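# Move the matching lettered box to the lone box's desk

## Task

One desk holds a group of five boxes and a second desk holds a single box; every box has a letter printed on top. Find the box in the group whose letter matches the single box's letter and set it on the single box's desk, resting on the desk surface itself and not on top of anything there. All other boxes must stay on the desks where they began. The robot must not tip over or be left leaning, or the task fails. The result only counts if it holds without the robot supporting it at the end.

## Robot and tools

ROBOT. A Hello Robot Stretch 3 with a single arm. It has a two-wheel base (0.33 m long, 0.34 m wide) that cannot drive sideways, a lift that raises the arm along a mast, and a telescoping arm reaching out to the robot's RIGHT side. To shift the gripper forward or back, drive the base. Turns pivot about the point between the drive wheels, 0.05 m behind the front edge. With the arm pulled in and the wrist folded, a turn sweeps a 0.28 m radius; an unfolded, level gripper reaches beyond that. Cameras: head_camera and nav_camera ride on the head (aimed by head_pan_rad and head_tilt_rad); wrist_camera rides on the gripper. Loose objects may occasionally get a short push from outside.

FRAMES. Base frame: origin on the floor between the drive wheels, x forward, y left, z up. hand_pose is reported in this frame, at the point where closed fingertips meet. Odometry frame is the base frame as it was at the start.

execute_actions takes "actions", a list run in order (an empty list just returns the current state and images). Each action may contain:
- "robot": either one command, a list of up to 8 commands and {"pause_s": s} entries (s at most 15 seconds) executed one after another, or {"stop": true}, which brakes everything and clears the queue.
- "steps": 1 to 450 control steps at 30 per second (default 1). {"steps": n} by itself simply waits.
- "until": ends the action early once all listed conditions hold. {"robot": {"status": "ended"}} waits for every motion and the queue to finish. Fields such as lift_m, lift_m_goal, lift_m_status, base_status, translate_m, rotate_rad, x, y, heading, refusals, queue, queue_left accept [op, value] with "=", "!=", "<", "<=", ">", ">="; a status accepts a word or ["!=", "moving"]. {"any": {"status": "ended"}} fires when the first motion or queue ends.
A command holds "base", "joints", or both (they start together), plus optionally "contact_limits".
- "base": exactly one key. translate_m is a relative drive in metres from wherever the base is when the command begins, positive forward, magnitude at most 1. rotate_rad is a relative turn in radians, positive counter-clockwise seen from above, magnitude at most 3.2.
- "joints": absolute targets by name; unnamed joints keep their old targets. lift_m 0 to 1.1 (arm height, m); arm_m 0 to 0.52 (extension, m); wrist_yaw_rad -1.345 to 4.42 (0 along the arm, positive swings toward the front, 3.0 folded over the base); wrist_pitch_rad -1.57 to 0.451 (0 level, negative tips fingers down); wrist_roll_rad -2.911 to 2.911 (0 fingers side by side); gripper_m -0.089 to 0.179 (larger is wider; the real fingertip gap is about 0.007 m less when nearly shut and 0.025 m less when wide, zero below 0.007); head_pan_rad -3.953 to 1.73 (0 ahead, positive left, -1.57 looks along the arm); head_tilt_rad -1.53 to 0.419 (negative looks down).
- "contact_limits": {"arm_m": e}, motor effort in percent 1 to 100 at which that arm motion halts; smaller is gentler, applies until the next arm_m command.
Any invalid value rejects the whole call and nothing runs. New commands take over immediately and discard the rest of an older queue. Queue items advance only after the previous one ends "done" (or "off_target" for base and gripper).

SPEED. Full base speed (0.30 m/s, 1.9 rad/s) only with lift_m under 0.30, arm_m under 0.03 and wrist_yaw_rad over 2.54; otherwise 0.10 m/s and 0.63 rad/s.

GRIPPER. Close to a value smaller than the object's width to hold it (smaller squeezes harder; too hard triggers a stall guard that weakens the grip). To let go, open at least 0.02 beyond where the pads first touched. Neither the reading nor "done" proves a grasp; check the cameras.

SAFETY. Fold or unfold the wrist only with lift_m between 0.32 and 0.95, wrist_pitch_rad -0.4 and roll near 0; once folded, the lift may go down to 0.25. If wrist_yaw_rad is below -0.4, keep pitch at -0.5 or lower. Pushing against something rigid with the gripper above roughly 0.45 m can tip the robot, as can a repeated push after a contact_stop, driving while holding or pushing something fixed, or catching furniture (reversing is worst). If tipping shows, reverse the last move in small steps, free the gripper, and lower lift_m near 0.2 if still leaning. Avoid dropping, slamming or shoving objects hard.

RESULTS. Each result is a snapshot plus one image per camera. base_status shows progress as (moved of goal). joint_goals, joint_status, measured_speeds, motor_effort (percent, peak in brackets, with fixed bias and noise), and refusals/queue/queue_left appear. Status words: moving, done, off_target (rested short, may still push), contact_stop (joint went slack until next command), time_out, stopped, not_commanded, torque_fault (a wrist servo is off for about 10 s, goals refused). Lines starting "refused:", "dropped:" or "replaced:" explain goals not taken, queues cut, or how the prior motion ended. robot.on_its_own reports goals the robot changed itself, slack or off joints, strained motors at rest, and lean from base_tilt. base_odometry counts wheel turns (slip included); heading runs -3.142 to 3.142. lidar_m: 12 distances in 30-degree sectors starting straight ahead and going counter-clockwise, measured 0.17 m above the floor (sees table legs, not tops). wrist_depth_mm and head_depth_mm: 7x7 grids of median depth in mm.

zoom_image: "camera" (head_camera, nav_camera or wrist_camera) and "region" [x0, y0, x1, y1] in pixels of that camera's latest image, origin top-left, no larger than 504 by 504. Useful for reading box letters.

finished_scene: "scene", the current scene number. Call it only once every motion has ended and the box rests on the desk with the gripper released; it cannot be undone.

Each tool is called after ">>>" by a JSON object that holds its "method" and its "body", one argument or row to a line.

## Session

>>> {"method": "execute_actions", "body": {
  "actions": []
}}

Scene clock: 0.00 s.
robot.base_odometry: x=+0.000 y=+0.000 heading=+0.000 (m, m, rad; robot's odometry frame)
robot.turned_by_wheels: +0.000 (rad since the last result)
robot.turned_by_imu: +0.000 (rad since the last result)
robot.base_tilt: forward=+0.3 right=-0.4 (deg)
robot.lidar_m: 1.20 0.89 0.86 0.89 1.58 1.51 1.22 0.90 0.87 0.91 1.26 1.83
robot.head_depth_mm: 1806 2162 2146 2134 2085 2075 2084 / 1829 2281 2258 2246 2189 2182 2172 / 1847 2387 2324 2278 2095 2105 2132 / 1856 2488 1780 1795 1757 1843 1867 / 1886 2290 1478 1486 1506 1528 1544 / 1891 1255 1264 1274 1288 1297 1307 / 1754 1094 1103 1114 1127 1131 1140
robot.base_status: not_commanded
robot.joint_positions: lift_m=+0.395 arm_m=+0.000 wrist_yaw_rad=+3.039 wrist_pitch_rad=-0.599 wrist_roll_rad=-0.016 gripper_m=+0.037 head_pan_rad=+0.016 head_tilt_rad=-0.023
robot.joint_goals: lift_m=+0.395 arm_m=+0.000 wrist_yaw_rad=+3.039 wrist_pitch_rad=-0.599 wrist_roll_rad=-0.016 gripper_m=+0.037 head_pan_rad=+0.016 head_tilt_rad=-0.023
robot.joint_status: lift_m=not_commanded arm_m=not_commanded wrist_yaw_rad=not_commanded wrist_pitch_rad=not_commanded wrist_roll_rad=not_commanded gripper_m=not_commanded head_pan_rad=not_commanded head_tilt_rad=not_commanded
robot.measured_speeds: translate_m=+0.000 rotate_rad=+0.000 lift_m=+0.000 arm_m=+0.000 wrist_yaw_rad=+0.000 wrist_pitch_rad=+0.000 wrist_roll_rad=+0.000 head_pan_rad=+0.000 head_tilt_rad=+0.000
robot: refusals=0 queue=idle queue_left=0
robot.motor_effort: left_wheel=+0 right_wheel=+1 lift_m=+33 arm_m=+0 wrist_yaw_rad=-1 wrist_pitch_rad=+5 wrist_roll_rad=+0 gripper_m=-1 head_pan_rad=-1 head_tilt_rad=+0 (%)
robot.hand_pose: x=-0.0010 y=+0.0524 z=+0.3697 quat_wxyz=(+0.242, +0.680, +0.176, +0.670) (m; robot's base frame)
robot.wrist_depth_mm: - - - 979 842 761 706 / - - - - 935 821 766 / 889 893 934 953 935 895 820 / 739 745 774 779 780 812 816 / 636 645 - 653 673 678 678 / 558 558 - 586 585 584 593 / 486 - - - 508 521 531
pictures: head_camera (sideways: a quarter turn clockwise sets it upright), nav_camera (sideways: a quarter turn counterclockwise sets it upright), wrist_camera
Images, in order (width x height): head_camera 896x504, nav_camera 672x504, wrist_camera 644x364.

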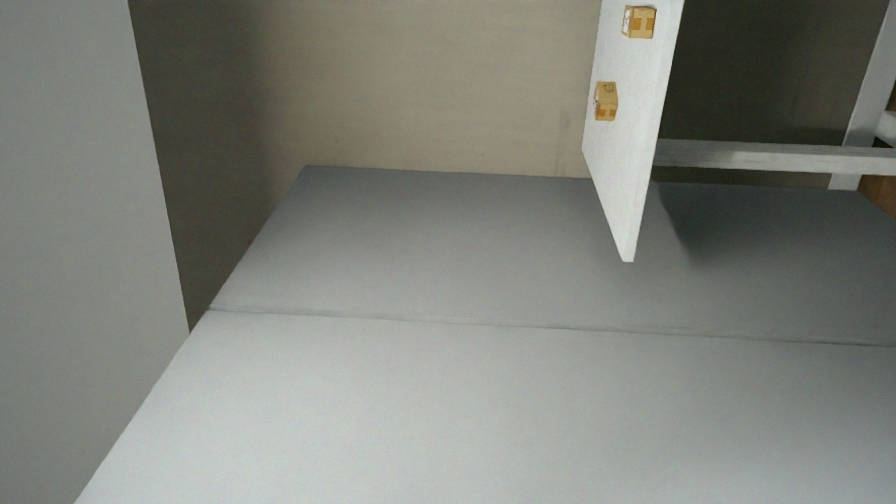

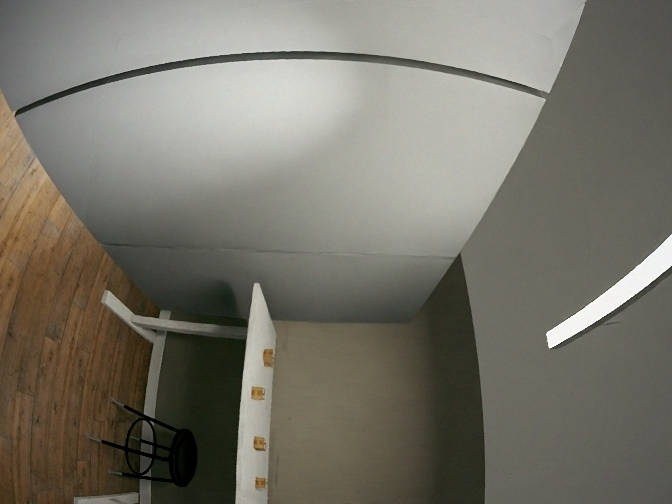

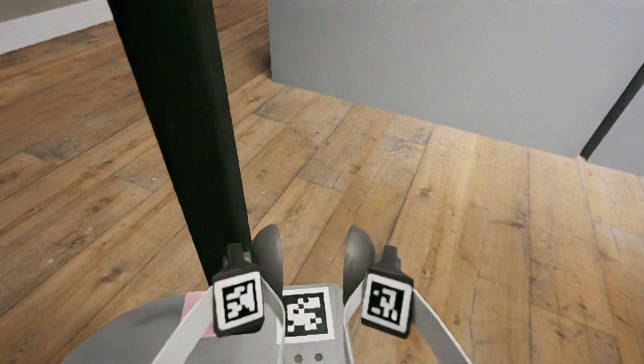

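>>> {"method": "execute_actions", "body": {
  "actions": [
    {"robot":{"joints":{"head_pan_rad":-0.6,"head_tilt_rad":-0.4}},"steps":90,"until":{"robot":{"status":"ended"}}}
  ]
}}

>>> {"method": "execute_actions", "body": {
  "actions": [
    {"robot":{"joints":{"head_pan_rad":-3.6,"head_tilt_rad":-0.4}},"steps":150,"until":{"robot":{"status":"ended"}}}
  ]
}}

Scene clock: 3.97 s.
robot.base_odometry: x=+0.000 y=+0.000 heading=+0.000 (m, m, rad; robot's odometry frame)
robot.turned_by_wheels: +0.000 (rad since the last result)
robot.turned_by_imu: +0.000 (rad since the last result)
robot.base_tilt: forward=+0.3 right=-0.4 (deg)
robot.lidar_m: 1.19 0.89 0.86 0.89 1.58 1.51 1.22 0.90 0.87 0.91 1.26 1.83
robot.head_depth_mm: 1964 2060 1941 1971 1969 1853 1531 / 1979 2084 2191 2332 2312 1902 1520 / 1950 2071 2156 2380 2459 1897 1506 / 1934 2068 2119 2287 2215 1857 1498 / 1936 2036 2104 2284 2390 1865 1480 / 1918 2011 2089 2311 2399 1846 1471 / 1879 1985 2005 2248 2376 1824 1461
robot.base_status: not_commanded
robot.joint_positions: lift_m=+0.395 arm_m=+0.000 wrist_yaw_rad=+3.039 wrist_pitch_rad=-0.599 wrist_roll_rad=-0.016 gripper_m=+0.037 head_pan_rad=-0.593 head_tilt_rad=-0.395
robot.joint_goals: lift_m=+0.395 arm_m=+0.000 wrist_yaw_rad=+3.039 wrist_pitch_rad=-0.599 wrist_roll_rad=-0.016 gripper_m=+0.037 head_pan_rad=-0.600 head_tilt_rad=-0.400
robot.joint_status: lift_m=not_commanded arm_m=not_commanded wrist_yaw_rad=not_commanded wrist_pitch_rad=not_commanded wrist_roll_rad=not_commanded gripper_m=not_commanded head_pan_rad=done head_tilt_rad=done
robot.measured_speeds: translate_m=+0.000 rotate_rad=+0.000 lift_m=+0.000 arm_m=+0.000 wrist_yaw_rad=+0.000 wrist_pitch_rad=+0.000 wrist_roll_rad=+0.000 head_pan_rad=+0.000 head_tilt_rad=+0.000
robot: refusals=0 queue=done queue_left=0
robot.motor_effort: left_wheel=+0(0) right_wheel=+1(1) lift_m=+33(33) arm_m=+0(0) wrist_yaw_rad=-1(0) wrist_pitch_rad=+5(5) wrist_roll_rad=+0(0) gripper_m=-1(1) head_pan_rad=-4(37) head_tilt_rad=-2(18) (%)
robot.hand_pose: x=-0.0010 y=+0.0524 z=+0.3697 quat_wxyz=(+0.242, +0.680, +0.176, +0.670) (m; robot's base frame)
robot.wrist_depth_mm: - - - 949 853 764 683 / - - - - 922 841 754 / 899 889 924 937 945 896 830 / 728 748 765 773 799 804 817 / 631 641 - 664 668 676 690 / 550 557 - 585 574 591 596 / 492 - - - 503 519 527
pictures: head_camera (sideways: a quarter turn clockwise sets it upright), nav_camera (sideways: a quarter turn counterclockwise sets it upright), wrist_camera
Images, in order (width x height): head_camera 896x504, nav_camera 672x504, wrist_camera 644x364.

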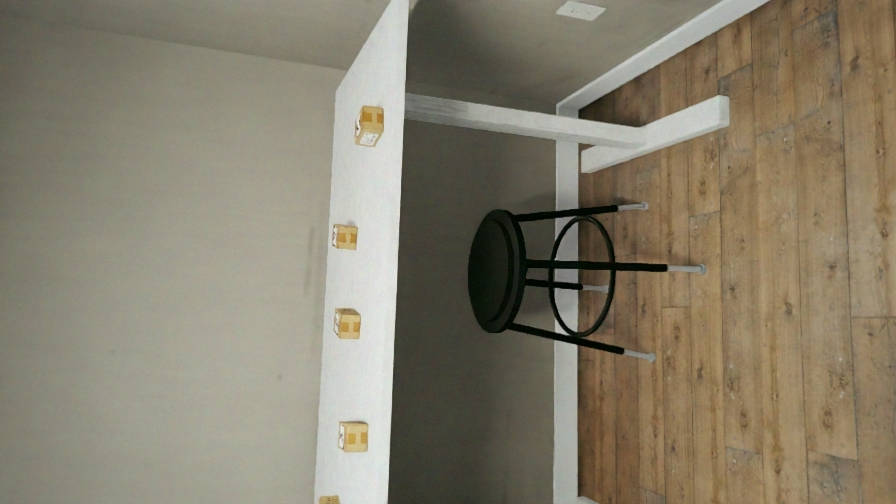

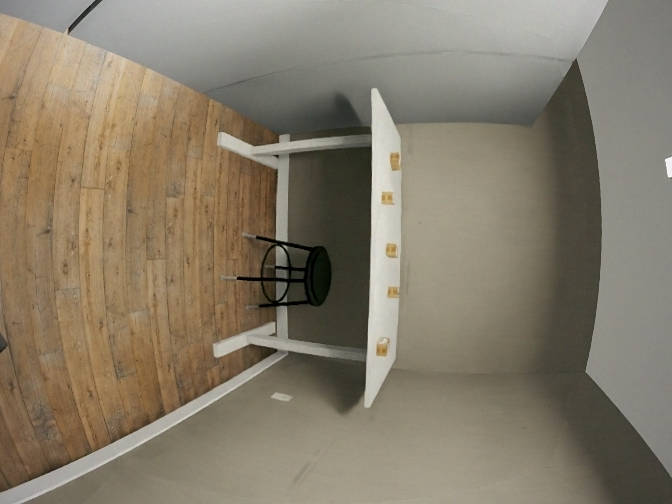

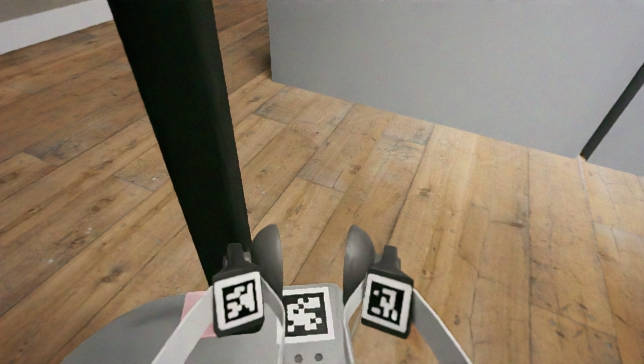

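Scene clock: 6.03 s.
robot.base_odometry: x=+0.000 y=+0.000 heading=+0.000 (m, m, rad; robot's odometry frame)
robot.turned_by_wheels: +0.000 (rad since the last result)
robot.turned_by_imu: +0.000 (rad since the last result)
robot.base_tilt: forward=+0.2 right=-0.4 (deg)
robot.lidar_m: 1.20 0.89 0.86 0.89 1.58 1.51 1.22 0.90 0.87 0.91 1.26 1.83
robot.head_depth_mm: 1294 1366 1467 1571 1689 1808 1531 / 1292 1366 1458 1559 1679 1782 1519 / 1296 1378 1465 1563 1684 1766 1503 / 1304 1384 1470 1583 1695 1794 1484 / 1309 1390 1481 1580 1706 1786 1474 / 1315 1394 1490 1586 1701 1783 1468 / 1319 1402 1488 1606 1722 1800 1469
robot.base_status: not_commanded
robot.joint_positions: lift_m=+0.395 arm_m=+0.000 wrist_yaw_rad=+3.039 wrist_pitch_rad=-0.599 wrist_roll_rad=-0.016 gripper_m=+0.037 head_pan_rad=-3.593 head_tilt_rad=-0.395
robot.joint_goals: lift_m=+0.395 arm_m=+0.000 wrist_yaw_rad=+3.039 wrist_pitch_rad=-0.599 wrist_roll_rad=-0.016 gripper_m=+0.037 head_pan_rad=-3.600 head_tilt_rad=-0.400
robot.joint_status: lift_m=not_commanded arm_m=not_commanded wrist_yaw_rad=not_commanded wrist_pitch_rad=not_commanded wrist_roll_rad=not_commanded gripper_m=not_commanded head_pan_rad=done head_tilt_rad=done
robot.measured_speeds: translate_m=+0.000 rotate_rad=+0.000 lift_m=+0.000 arm_m=+0.000 wrist_yaw_rad=+0.000 wrist_pitch_rad=+0.000 wrist_roll_rad=+0.000 head_pan_rad=+0.000 head_tilt_rad=+0.000
robot: refusals=0 queue=done queue_left=0
robot.motor_effort: left_wheel=+0(1) right_wheel=+1(1) lift_m=+33(33) arm_m=+0(0) wrist_yaw_rad=-1(0) wrist_pitch_rad=+4(5) wrist_roll_rad=+0(0) gripper_m=-1(1) head_pan_rad=-3(41) head_tilt_rad=-2(2) (%)
robot.hand_pose: x=-0.0010 y=+0.0524 z=+0.3697 quat_wxyz=(+0.242, +0.680, +0.176, +0.670) (m; robot's base frame)
robot.wrist_depth_mm: - - - 956 853 777 700 / - - - - 923 826 761 / 894 887 926 922 954 928 821 / 737 752 774 779 793 794 811 / 630 633 - 666 671 686 690 / 557 557 - 594 582 584 588 / 496 - - - 501 524 528
pictures: head_camera (sideways: a quarter turn clockwise sets it upright), nav_camera (sideways: a quarter turn counterclockwise sets it upright), wrist_camera
Images, in order (width x height): head_camera 896x504, nav_camera 672x504, wrist_camera 644x364.

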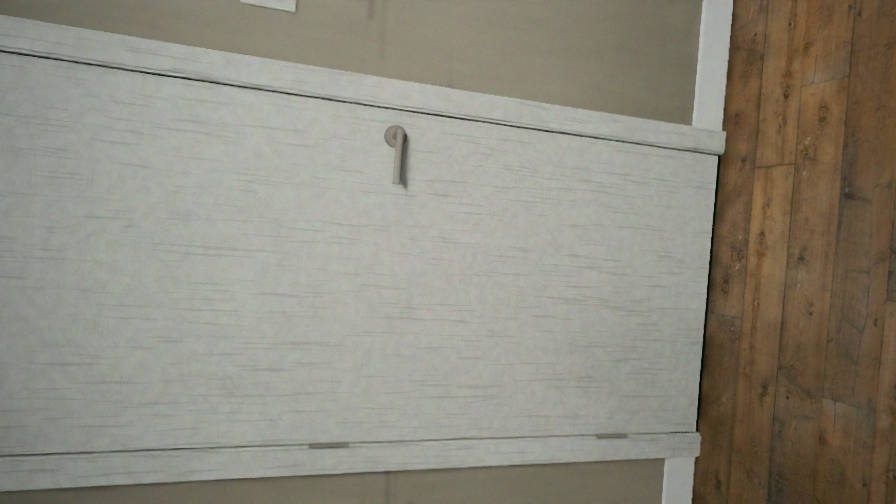

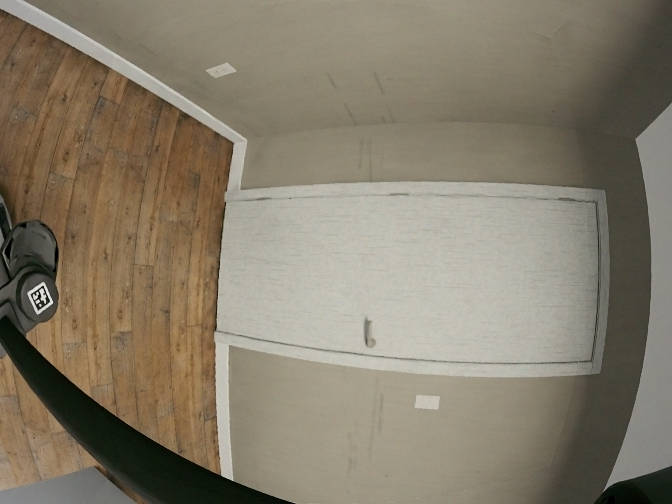

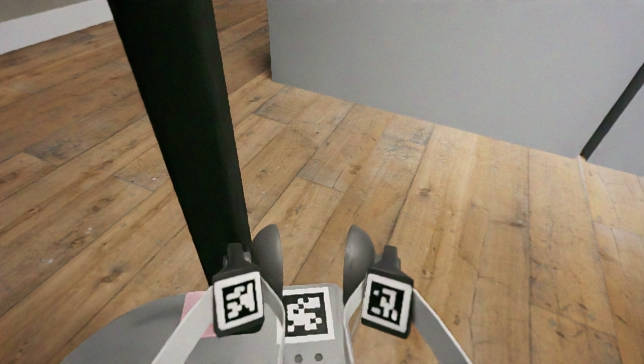

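>>> {"method": "execute_actions", "body": {
  "actions": [
    {"robot":{"base":{"rotate_rad":-0.55},"joints":{"head_pan_rad":1.7,"head_tilt_rad":-0.3}},"steps":200,"until":{"robot":{"status":"ended"}}},
    {"robot":{"base":{"translate_m":-0.8}},"steps":400,"until":{"robot":{"status":"ended"}}}
  ]
}}

Scene clock: 20.57 s.
robot.base_odometry: x=-0.682 y=+0.418 heading=-0.550 (m, m, rad; robot's odometry frame)
robot.turned_by_wheels: -0.550 (rad since the last result)
robot.turned_by_imu: -0.542 (rad since the last result)
robot.base_tilt: forward=+0.2 right=-0.3 (deg)
robot.lidar_m: 2.37 1.22 0.88 0.88 1.05 0.74 0.71 0.73 0.91 0.88 0.91 1.24
robot.head_depth_mm: 966 905 852 832 869 911 961 / 3443 3620 3802 3111 1204 1121 1047 / 3472 3607 3755 3947 3032 2118 1638 / 3487 3651 3826 - 2997 2099 1617 / 3488 3625 3836 3410 2952 2068 1606 / 2405 2542 2663 2903 2719 2045 1586 / 1807 1866 1936 1993 2091 1924 1580
robot.base_status: done (translate_m -0.8000 of -0.8000)
robot.joint_positions: lift_m=+0.395 arm_m=+0.000 wrist_yaw_rad=+3.039 wrist_pitch_rad=-0.599 wrist_roll_rad=-0.016 gripper_m=+0.037 head_pan_rad=+1.693 head_tilt_rad=-0.310
robot.joint_goals: lift_m=+0.395 arm_m=+0.000 wrist_yaw_rad=+3.039 wrist_pitch_rad=-0.599 wrist_roll_rad=-0.016 gripper_m=+0.037 head_pan_rad=+1.700 head_tilt_rad=-0.300
robot.joint_status: lift_m=not_commanded arm_m=not_commanded wrist_yaw_rad=not_commanded wrist_pitch_rad=not_commanded wrist_roll_rad=not_commanded gripper_m=not_commanded head_pan_rad=done head_tilt_rad=done
robot.measured_speeds: translate_m=+0.000 rotate_rad=+0.000 lift_m=+0.000 arm_m=+0.000 wrist_yaw_rad=+0.000 wrist_pitch_rad=+0.000 wrist_roll_rad=+0.000 head_pan_rad=+0.000 head_tilt_rad=+0.000
robot: refusals=0 queue=done queue_left=0
robot.motor_effort: left_wheel=+1(5) right_wheel=-2(7) lift_m=+33(33) arm_m=+0(0) wrist_yaw_rad=+0(0) wrist_pitch_rad=+4(5) wrist_roll_rad=+0(0) gripper_m=+0(1) head_pan_rad=+4(42) head_tilt_rad=+4(12) (%)
robot.hand_pose: x=-0.0010 y=+0.0524 z=+0.3697 quat_wxyz=(+0.242, +0.680, +0.176, +0.670) (m; robot's base frame)
robot.wrist_depth_mm: - - - - 896 932 965 / - - - - 988 - - / 902 892 915 936 947 956 989 / 743 741 771 770 781 802 807 / 638 642 - 655 665 683 697 / 556 558 - 595 585 588 591 / 488 - - - 505 524 528
pictures: head_camera (sideways: a quarter turn clockwise sets it upright), nav_camera (sideways: a quarter turn counterclockwise sets it upright), wrist_camera
Images, in order (width x height): head_camera 896x504, nav_camera 672x504, wrist_camera 644x364.

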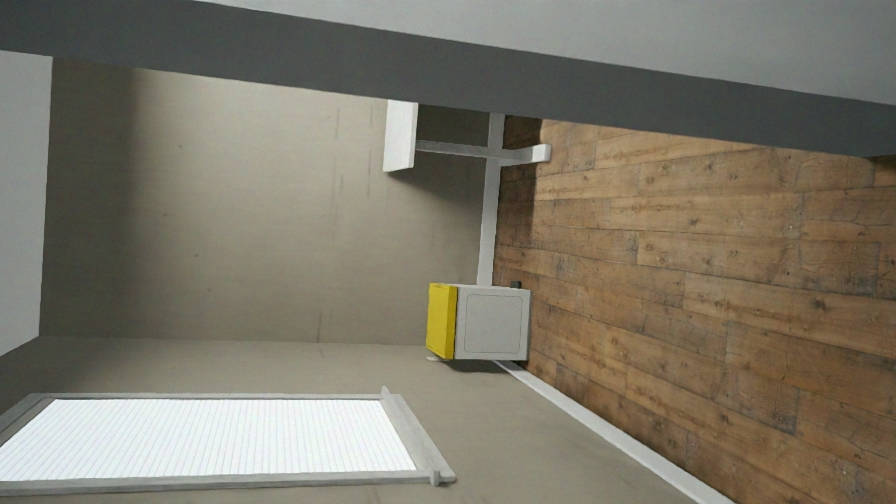

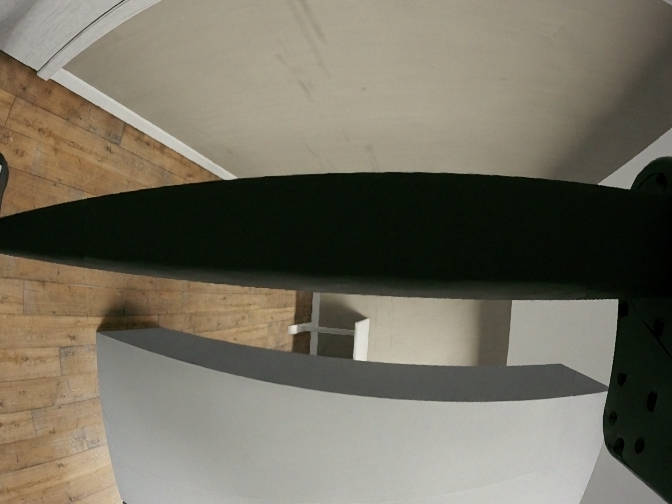

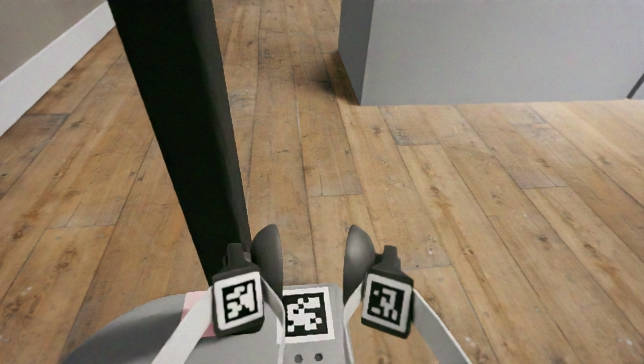

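>>> {"method": "execute_actions", "body": {
  "actions": [
    {"robot":[{"base":{"translate_m":-0.15},"joints":{"lift_m":0.27,"head_pan_rad":-0.5}},{"base":{"rotate_rad":1.57}},{"base":{"translate_m":1}},{"base":{"translate_m":1}}],"steps":450,"until":{"robot":{"status":"ended"}}},
    {"steps":300,"until":{"robot":{"status":"ended"}}}
  ]
}}

Scene clock: 38.83 s.
robot.base_odometry: x=+0.237 y=+2.201 heading=+1.020 (m, m, rad; robot's odometry frame)
robot.turned_by_wheels: +1.570 (rad since the last result)
robot.turned_by_imu: +1.539 (rad since the last result)
robot.base_tilt: forward=+0.2 right=-0.3 (deg)
robot.lidar_m: 1.21 0.89 0.64 0.62 0.64 0.86 2.19 0.78 1.41 2.71 2.23 1.51
robot.head_depth_mm: 2351 2533 2704 2769 2644 2153 1672 / 2215 2337 2490 2456 2731 2131 1654 / 2055 2170 2294 2353 2561 2116 1637 / 1932 2042 2157 2205 1649 2099 1623 / 1835 1913 2010 2069 1510 2076 1609 / 1725 1802 1888 1951 1451 1898 1564 / 1641 1709 1792 1841 1946 1997 1581
robot.base_status: done (translate_m +1.0000 of +1.0000)
robot.joint_positions: lift_m=+0.271 arm_m=+0.000 wrist_yaw_rad=+3.039 wrist_pitch_rad=-0.600 wrist_roll_rad=-0.016 gripper_m=+0.037 head_pan_rad=-0.493 head_tilt_rad=-0.309
robot.joint_goals: lift_m=+0.270 arm_m=+0.000 wrist_yaw_rad=+3.039 wrist_pitch_rad=-0.600 wrist_roll_rad=-0.016 gripper_m=+0.037 head_pan_rad=-0.500 head_tilt_rad=-0.300
robot.joint_status: lift_m=done arm_m=not_commanded wrist_yaw_rad=not_commanded wrist_pitch_rad=not_commanded wrist_roll_rad=not_commanded gripper_m=not_commanded head_pan_rad=done head_tilt_rad=done
robot.measured_speeds: translate_m=+0.000 rotate_rad=+0.000 lift_m=+0.000 arm_m=+0.000 wrist_yaw_rad=+0.000 wrist_pitch_rad=+0.000 wrist_roll_rad=+0.000 head_pan_rad=+0.000 head_tilt_rad=+0.000
robot: refusals=0 queue=done queue_left=0
robot.motor_effort: left_wheel=-2(6) right_wheel=+3(15) lift_m=+13(32) arm_m=+0(0) wrist_yaw_rad=-1(1) wrist_pitch_rad=+5(5) wrist_roll_rad=+0(0) gripper_m=+0(1) head_pan_rad=-3(43) head_tilt_rad=+3(3) (%)
robot.hand_pose: x=-0.0010 y=+0.0522 z=+0.2448 quat_wxyz=(+0.242, +0.680, +0.176, +0.670) (m; robot's base frame)
robot.wrist_depth_mm: 587 593 615 645 666 681 713 / 634 651 679 689 718 765 782 / 657 679 696 695 720 731 758 / 557 563 579 577 594 603 619 / 482 508 - - 499 513 523 / - - - - 440 445 447 / - - - - 377 394 395
pictures: head_camera (sideways: a quarter turn clockwise sets it upright), nav_camera (sideways: a quarter turn counterclockwise sets it upright), wrist_camera
Images, in order (width x height): head_camera 896x504, nav_camera 672x504, wrist_camera 644x364.

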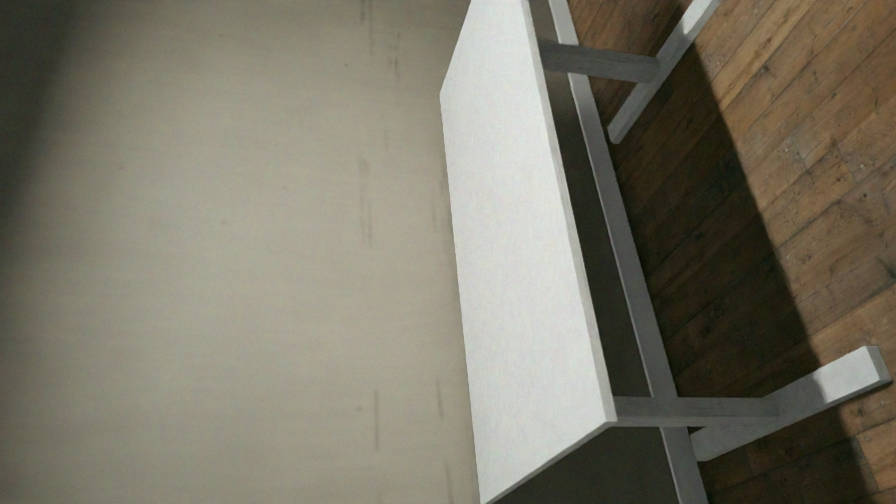

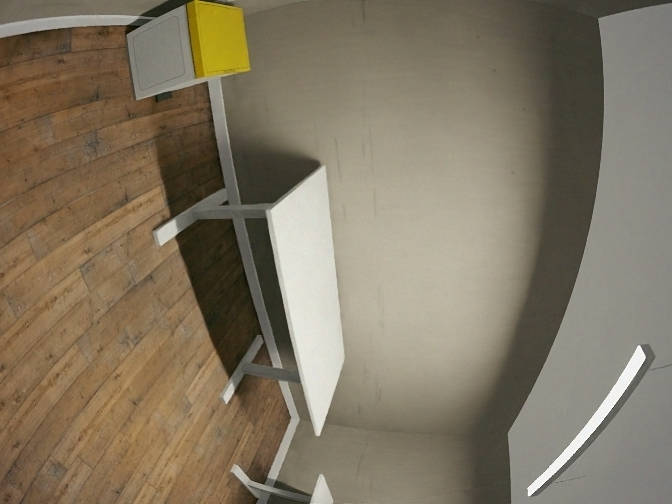

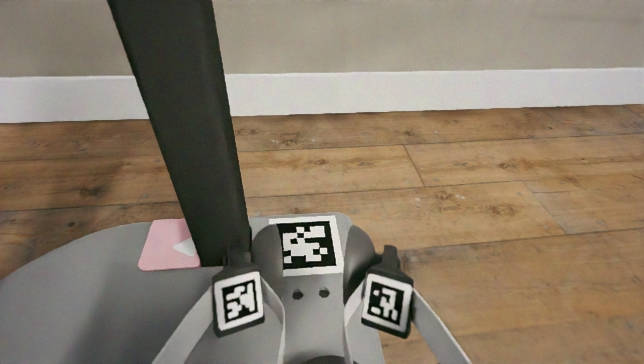

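Empty; another desk to the right.

>>> {"method": "execute_actions", "body": {
  "actions": [
    {"robot":[{"base":{"rotate_rad":-1.57},"joints":{"head_pan_rad":0}},{"base":{"translate_m":1}}],"steps":450,"until":{"robot":{"status":"ended"}}}
  ]
}}

Scene clock: 47.53 s.
robot.base_odometry: x=+1.089 y=+1.678 heading=-0.550 (m, m, rad; robot's odometry frame)
robot.turned_by_wheels: -1.570 (rad since the last result)
robot.turned_by_imu: -1.541 (rad since the last result)
robot.base_tilt: forward=+0.2 right=-0.4 (deg)
robot.lidar_m: 1.73 1.84 1.58 1.88 1.51 1.68 1.62 1.67 0.93 0.90 0.72 1.34
robot.head_depth_mm: 1905 1958 2077 2172 1978 2030 1561 / 1912 2020 2098 2177 2286 2133 1640 / 1911 1979 2098 2157 1837 1965 1640 / 1887 1971 2073 2128 2329 2099 1617 / 1869 1961 2072 2117 2273 2084 1607 / 1861 1950 2054 2113 2271 2054 1605 / 1855 1946 2030 2086 2234 2050 1587
robot.base_status: done (translate_m +1.0000 of +1.0000)
robot.joint_positions: lift_m=+0.271 arm_m=+0.000 wrist_yaw_rad=+3.039 wrist_pitch_rad=-0.600 wrist_roll_rad=-0.016 gripper_m=+0.037 head_pan_rad=-0.007 head_tilt_rad=-0.309
robot.joint_goals: lift_m=+0.270 arm_m=+0.000 wrist_yaw_rad=+3.039 wrist_pitch_rad=-0.600 wrist_roll_rad=-0.016 gripper_m=+0.037 head_pan_rad=+0.000 head_tilt_rad=-0.300
robot.joint_status: lift_m=done arm_m=not_commanded wrist_yaw_rad=not_commanded wrist_pitch_rad=not_commanded wrist_roll_rad=not_commanded gripper_m=not_commanded head_pan_rad=done head_tilt_rad=done
robot.measured_speeds: translate_m=+0.000 rotate_rad=+0.000 lift_m=+0.000 arm_m=+0.000 wrist_yaw_rad=+0.000 wrist_pitch_rad=+0.000 wrist_roll_rad=+0.000 head_pan_rad=+0.000 head_tilt_rad=+0.000
robot: refusals=0 queue=done queue_left=0
robot.motor_effort: left_wheel=+1(7) right_wheel=-3(9) lift_m=+13(13) arm_m=+0(1) wrist_yaw_rad=+0(1) wrist_pitch_rad=+5(5) wrist_roll_rad=+0(0) gripper_m=+0(1) head_pan_rad=+4(33) head_tilt_rad=+3(3) (%)
robot.hand_pose: x=-0.0010 y=+0.0522 z=+0.2448 quat_wxyz=(+0.242, +0.680, +0.176, +0.670) (m; robot's base frame)
robot.wrist_depth_mm: - - - - - - - / 850 842 890 876 937 952 960 / 665 672 695 695 711 736 741 / 555 565 577 580 596 601 625 / 488 512 - - 505 512 523 / - - - - 441 442 448 / - - - - 382 390 394
pictures: head_camera (sideways: a quarter turn clockwise sets it upright), nav_camera (sideways: a quarter turn counterclockwise sets it upright), wrist_camera
Images, in order (width x height): head_camera 896x504, nav_camera 672x504, wrist_camera 644x364.

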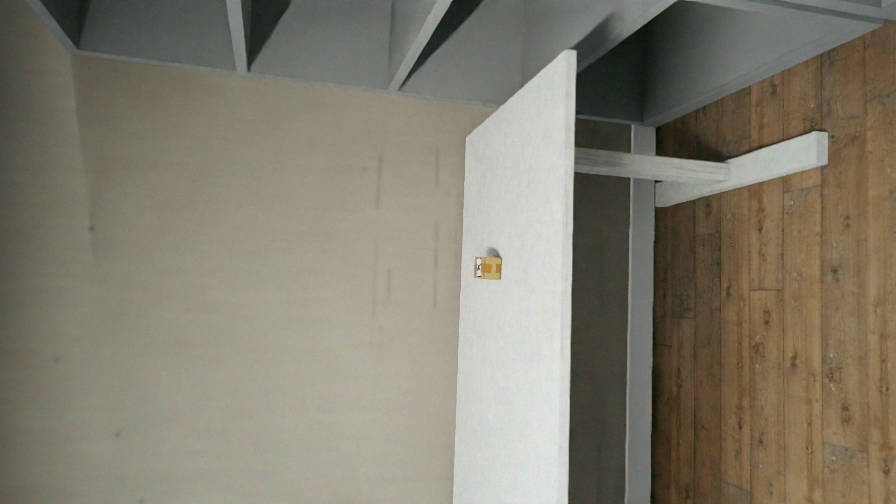

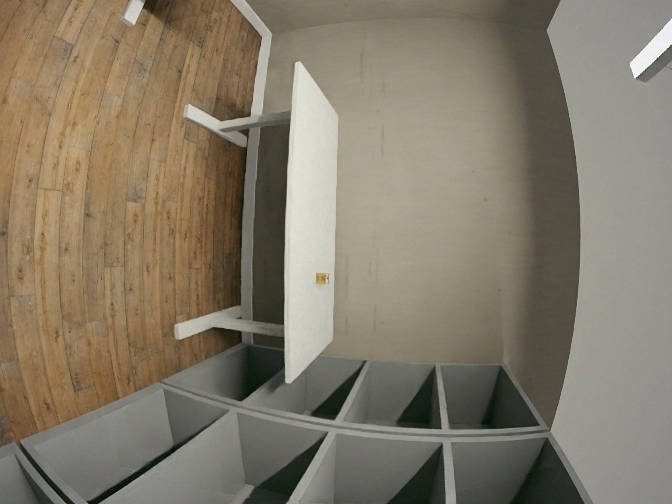

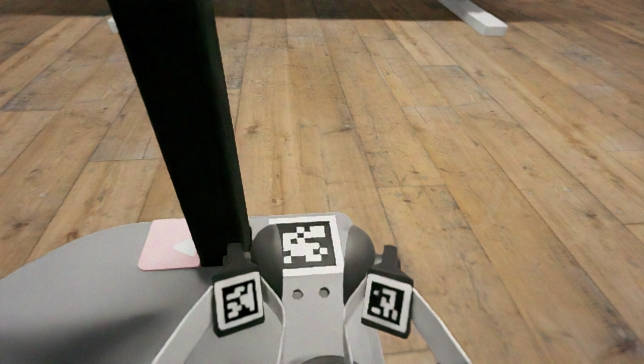

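>>> {"method": "execute_actions", "body": {
  "actions": [
    {"robot":{"base":{"translate_m":0.7},"joints":{"head_tilt_rad":-0.6}},"steps":450,"until":{"robot":{"status":"ended"}}}
  ]
}}

Scene clock: 53.23 s.
robot.base_odometry: x=+1.686 y=+1.312 heading=-0.550 (m, m, rad; robot's odometry frame)
robot.turned_by_wheels: +0.000 (rad since the last result)
robot.turned_by_imu: +0.000 (rad since the last result)
robot.base_tilt: forward=+0.2 right=-0.4 (deg)
robot.lidar_m: 1.44 1.25 1.97 1.41 1.85 2.24 2.31 1.49 0.78 1.13 0.82 1.06
robot.head_depth_mm: 1236 1351 1488 1175 911 1542 1316 / 1225 1338 1461 1156 899 1483 1283 / 1219 1339 1456 1136 892 1551 1300 / 1211 1326 1438 1117 878 1544 1293 / 1210 1317 1424 1108 867 1529 1279 / 1200 1318 1408 1089 860 1521 1274 / 1193 1301 1390 1074 850 1498 1259
robot.base_status: done (translate_m +0.7000 of +0.7000)
robot.joint_positions: lift_m=+0.271 arm_m=+0.000 wrist_yaw_rad=+3.039 wrist_pitch_rad=-0.600 wrist_roll_rad=-0.016 gripper_m=+0.037 head_pan_rad=-0.007 head_tilt_rad=-0.594
robot.joint_goals: lift_m=+0.270 arm_m=+0.000 wrist_yaw_rad=+3.039 wrist_pitch_rad=-0.600 wrist_roll_rad=-0.016 gripper_m=+0.037 head_pan_rad=+0.000 head_tilt_rad=-0.600
robot.joint_status: lift_m=done arm_m=not_commanded wrist_yaw_rad=not_commanded wrist_pitch_rad=not_commanded wrist_roll_rad=not_commanded gripper_m=not_commanded head_pan_rad=done head_tilt_rad=done
robot.measured_speeds: translate_m=+0.000 rotate_rad=+0.000 lift_m=+0.000 arm_m=+0.000 wrist_yaw_rad=+0.000 wrist_pitch_rad=+0.000 wrist_roll_rad=+0.000 head_pan_rad=+0.000 head_tilt_rad=+0.000
robot: refusals=0 queue=done queue_left=0
robot.motor_effort: left_wheel=+1(7) right_wheel=-3(6) lift_m=+13(13) arm_m=-1(1) wrist_yaw_rad=-1(0) wrist_pitch_rad=+5(5) wrist_roll_rad=+0(0) gripper_m=+0(0) head_pan_rad=+3(4) head_tilt_rad=-1(20) (%)
robot.hand_pose: x=-0.0010 y=+0.0522 z=+0.2448 quat_wxyz=(+0.242, +0.680, +0.176, +0.670) (m; robot's base frame)
robot.wrist_depth_mm: - - - - - - - / 838 837 874 899 928 921 970 / 657 672 693 699 728 726 753 / 553 560 575 584 597 603 625 / 481 511 - - 510 511 514 / - - - - 441 446 453 / - - - - 381 393 396
pictures: head_camera (sideways: a quarter turn clockwise sets it upright), nav_camera (sideways: a quarter turn counterclockwise sets it upright), wrist_camera
Images, in order (width x height): head_camera 896x504, nav_camera 672x504, wrist_camera 644x364.

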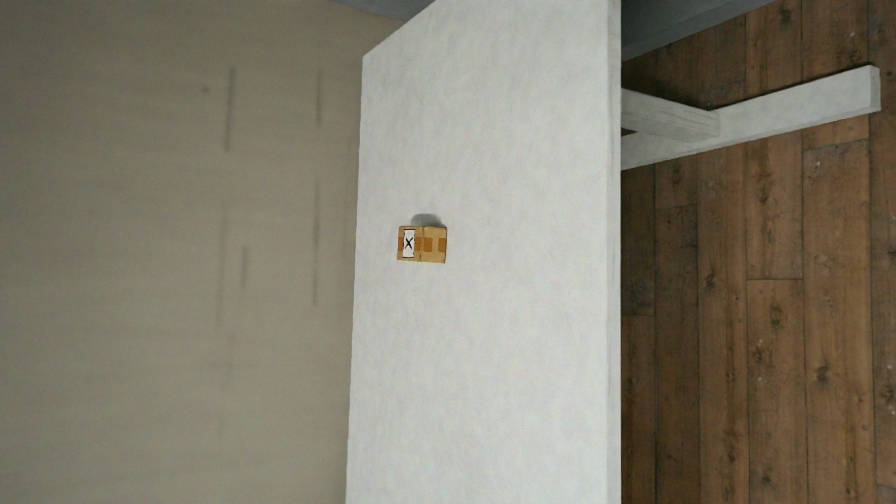

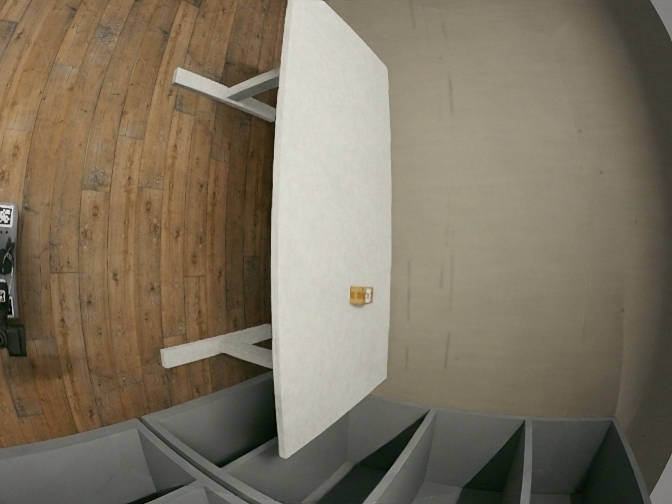

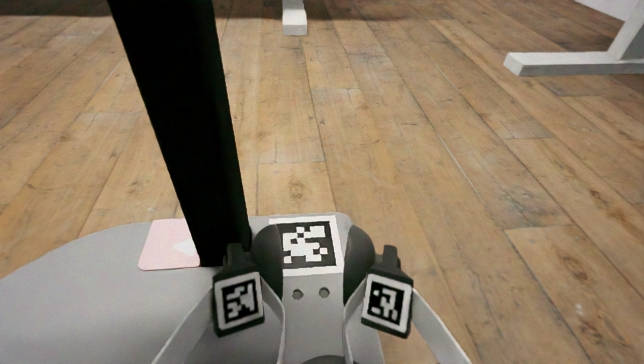

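>>> {"method": "execute_actions", "body": {
  "actions": [
    {"robot":[{"base":{"translate_m":-1}},{"base":{"translate_m":-0.7}},{"base":{"rotate_rad":1.57}},{"base":{"translate_m":-1}},{"base":{"translate_m":-1}},{"base":{"rotate_rad":-1.57}},{"base":{"translate_m":1}}],"steps":450,"until":{"robot":{"status":"ended"}}},
    {"steps":450,"until":{"robot":{"status":"ended"}}},
    {"steps":300,"until":{"robot":{"status":"ended"}}}
  ]
}}

Scene clock: 85.27 s.
robot.base_odometry: x=+0.043 y=-0.026 heading=-0.550 (m, m, rad; robot's odometry frame)
robot.turned_by_wheels: +0.000 (rad since the last result)
robot.turned_by_imu: +0.000 (rad since the last result)
robot.base_tilt: forward=+0.2 right=-0.4 (deg)
robot.lidar_m: 1.52 1.23 0.89 0.86 0.89 1.64 1.56 1.25 0.91 0.87 0.90 1.22
robot.head_depth_mm: 1888 2000 2087 2165 1930 1581 1324 / 1873 1970 2216 2374 1944 1569 1305 / 1880 1937 2242 2445 1931 1549 1301 / 1870 1863 2172 2219 1920 1536 1292 / 1836 1774 2233 2382 1900 1524 1280 / 1850 1718 2234 2361 1873 1510 1269 / 1838 1588 2201 2350 1843 1500 1261
robot.base_status: done (translate_m +1.0000 of +1.0000)
robot.joint_positions: lift_m=+0.271 arm_m=+0.000 wrist_yaw_rad=+3.039 wrist_pitch_rad=-0.600 wrist_roll_rad=-0.016 gripper_m=+0.037 head_pan_rad=-0.007 head_tilt_rad=-0.594
robot.joint_goals: lift_m=+0.270 arm_m=+0.000 wrist_yaw_rad=+3.039 wrist_pitch_rad=-0.600 wrist_roll_rad=-0.016 gripper_m=+0.037 head_pan_rad=+0.000 head_tilt_rad=-0.600
robot.joint_status: lift_m=done arm_m=not_commanded wrist_yaw_rad=not_commanded wrist_pitch_rad=not_commanded wrist_roll_rad=not_commanded gripper_m=not_commanded head_pan_rad=done head_tilt_rad=done
robot.measured_speeds: translate_m=+0.000 rotate_rad=+0.000 lift_m=+0.000 arm_m=+0.000 wrist_yaw_rad=+0.000 wrist_pitch_rad=+0.000 wrist_roll_rad=+0.000 head_pan_rad=+0.000 head_tilt_rad=+0.000
robot: refusals=0 queue=done queue_left=0
robot.motor_effort: left_wheel=+1(7) right_wheel=-3(15) lift_m=+13(13) arm_m=-1(1) wrist_yaw_rad=+0(1) wrist_pitch_rad=+5(5) wrist_roll_rad=+0(0) gripper_m=+0(0) head_pan_rad=+4(4) head_tilt_rad=-1(2) (%)
robot.hand_pose: x=-0.0010 y=+0.0522 z=+0.2448 quat_wxyz=(+0.242, +0.680, +0.176, +0.670) (m; robot's base frame)
robot.wrist_depth_mm: 793 828 861 874 892 956 958 / 845 861 868 908 924 951 964 / 655 677 696 694 703 734 731 / 555 564 582 583 589 602 616 / 482 514 - - 502 513 515 / - - - - 441 444 448 / - - - - 380 394 398
pictures: head_camera (sideways: a quarter turn clockwise sets it upright), nav_camera (sideways: a quarter turn counterclockwise sets it upright), wrist_camera
Images, in order (width x height): head_camera 896x504, nav_camera 672x504, wrist_camera 644x364.

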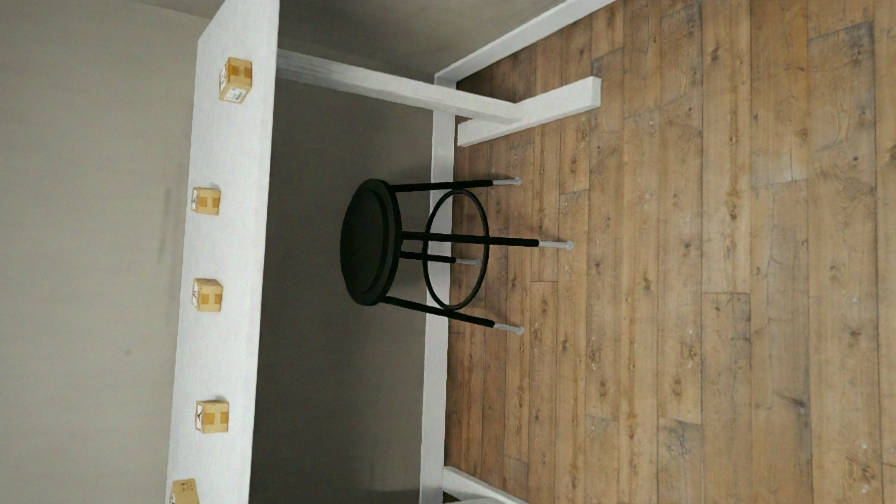

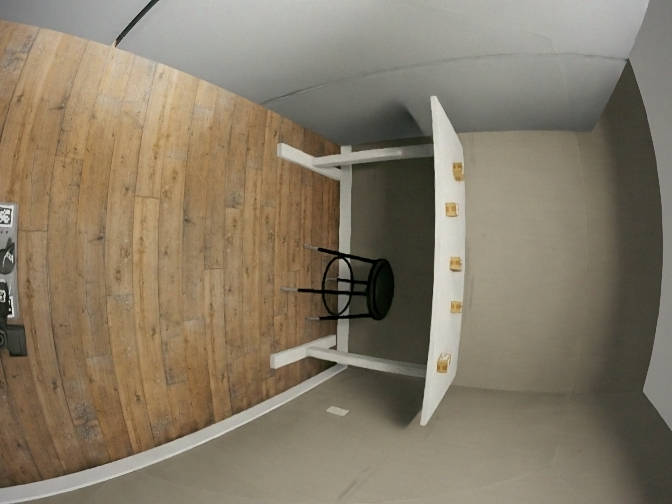

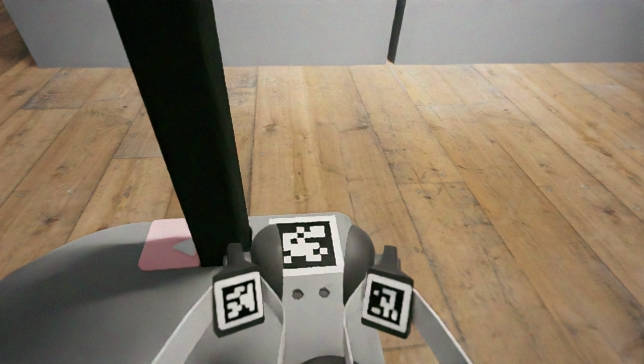

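>>> {"method": "execute_actions", "body": {
  "actions": [
    {"robot":[{"base":{"translate_m":1}},{"base":{"rotate_rad":1.6},"joints":{"head_pan_rad":-1.57,"head_tilt_rad":-0.45}}],"steps":450,"until":{"robot":{"status":"ended"}}}
  ]
}}

Scene clock: 94.53 s.
robot.base_odometry: x=+0.895 y=-0.549 heading=+1.050 (m, m, rad; robot's odometry frame)
robot.turned_by_wheels: +1.600 (rad since the last result)
robot.turned_by_imu: +1.569 (rad since the last result)
robot.base_tilt: forward=+0.2 right=-0.4 (deg)
robot.lidar_m: 0.87 0.91 1.25 2.55 1.21 0.89 0.86 0.89 0.54 0.71 0.95 0.90
robot.head_depth_mm: 1002 1070 1152 947 645 488 1379 / 1000 1073 1148 928 634 482 845 / 995 1067 1149 912 625 478 819 / 993 1061 1143 894 618 473 856 / 989 1063 1139 878 610 469 1333 / 990 1055 1139 865 604 464 1391 / 983 1053 1124 848 597 462 1386
robot.base_status: done (rotate_rad +1.5999 of +1.6000)
robot.joint_positions: lift_m=+0.271 arm_m=+0.000 wrist_yaw_rad=+3.039 wrist_pitch_rad=-0.600 wrist_roll_rad=-0.016 gripper_m=+0.037 head_pan_rad=-1.563 head_tilt_rad=-0.458
robot.joint_goals: lift_m=+0.270 arm_m=+0.000 wrist_yaw_rad=+3.039 wrist_pitch_rad=-0.600 wrist_roll_rad=-0.016 gripper_m=+0.037 head_pan_rad=-1.570 head_tilt_rad=-0.450
robot.joint_status: lift_m=done arm_m=not_commanded wrist_yaw_rad=not_commanded wrist_pitch_rad=not_commanded wrist_roll_rad=not_commanded gripper_m=not_commanded head_pan_rad=done head_tilt_rad=done
robot.measured_speeds: translate_m=+0.000 rotate_rad=+0.000 lift_m=+0.000 arm_m=+0.000 wrist_yaw_rad=+0.000 wrist_pitch_rad=+0.000 wrist_roll_rad=+0.000 head_pan_rad=+0.000 head_tilt_rad=+0.000
robot: refusals=0 queue=done queue_left=0
robot.motor_effort: left_wheel=-2(7) right_wheel=+3(14) lift_m=+13(13) arm_m=-2(2) wrist_yaw_rad=+0(0) wrist_pitch_rad=+5(5) wrist_roll_rad=+0(0) gripper_m=+0(0) head_pan_rad=-4(44) head_tilt_rad=+4(15) (%)
robot.hand_pose: x=-0.0010 y=+0.0522 z=+0.2448 quat_wxyz=(+0.242, +0.680, +0.176, +0.670) (m; robot's base frame)
robot.wrist_depth_mm: - - - - - - 978 / 826 843 892 892 913 939 926 / 666 666 690 696 717 731 744 / 551 565 576 581 592 611 610 / 487 511 - - 507 515 522 / - - - - 440 440 451 / - - - - 377 393 398
pictures: head_camera (sideways: a quarter turn clockwise sets it upright), nav_camera (sideways: a quarter turn counterclockwise sets it upright), wrist_camera
Images, in order (width x height): head_camera 896x504, nav_camera 672x504, wrist_camera 644x364.

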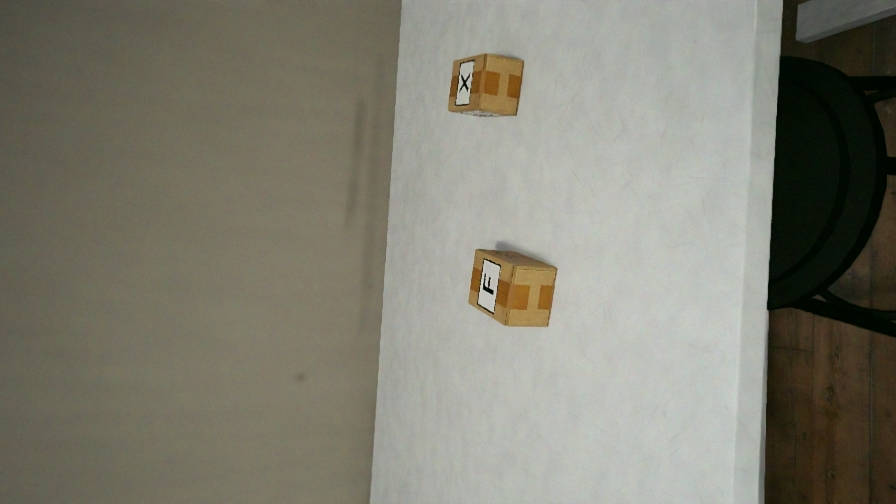

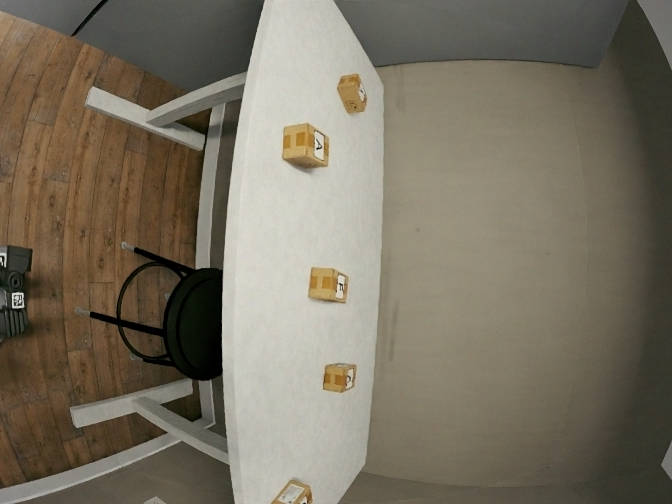

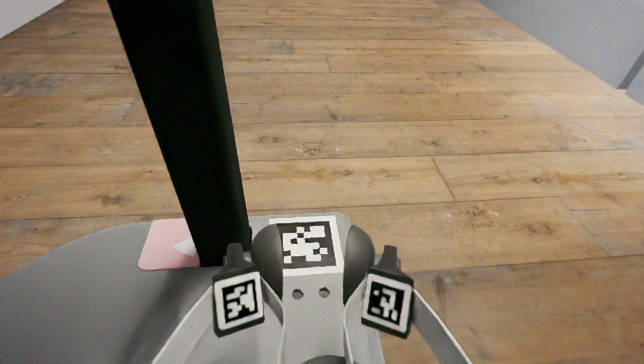

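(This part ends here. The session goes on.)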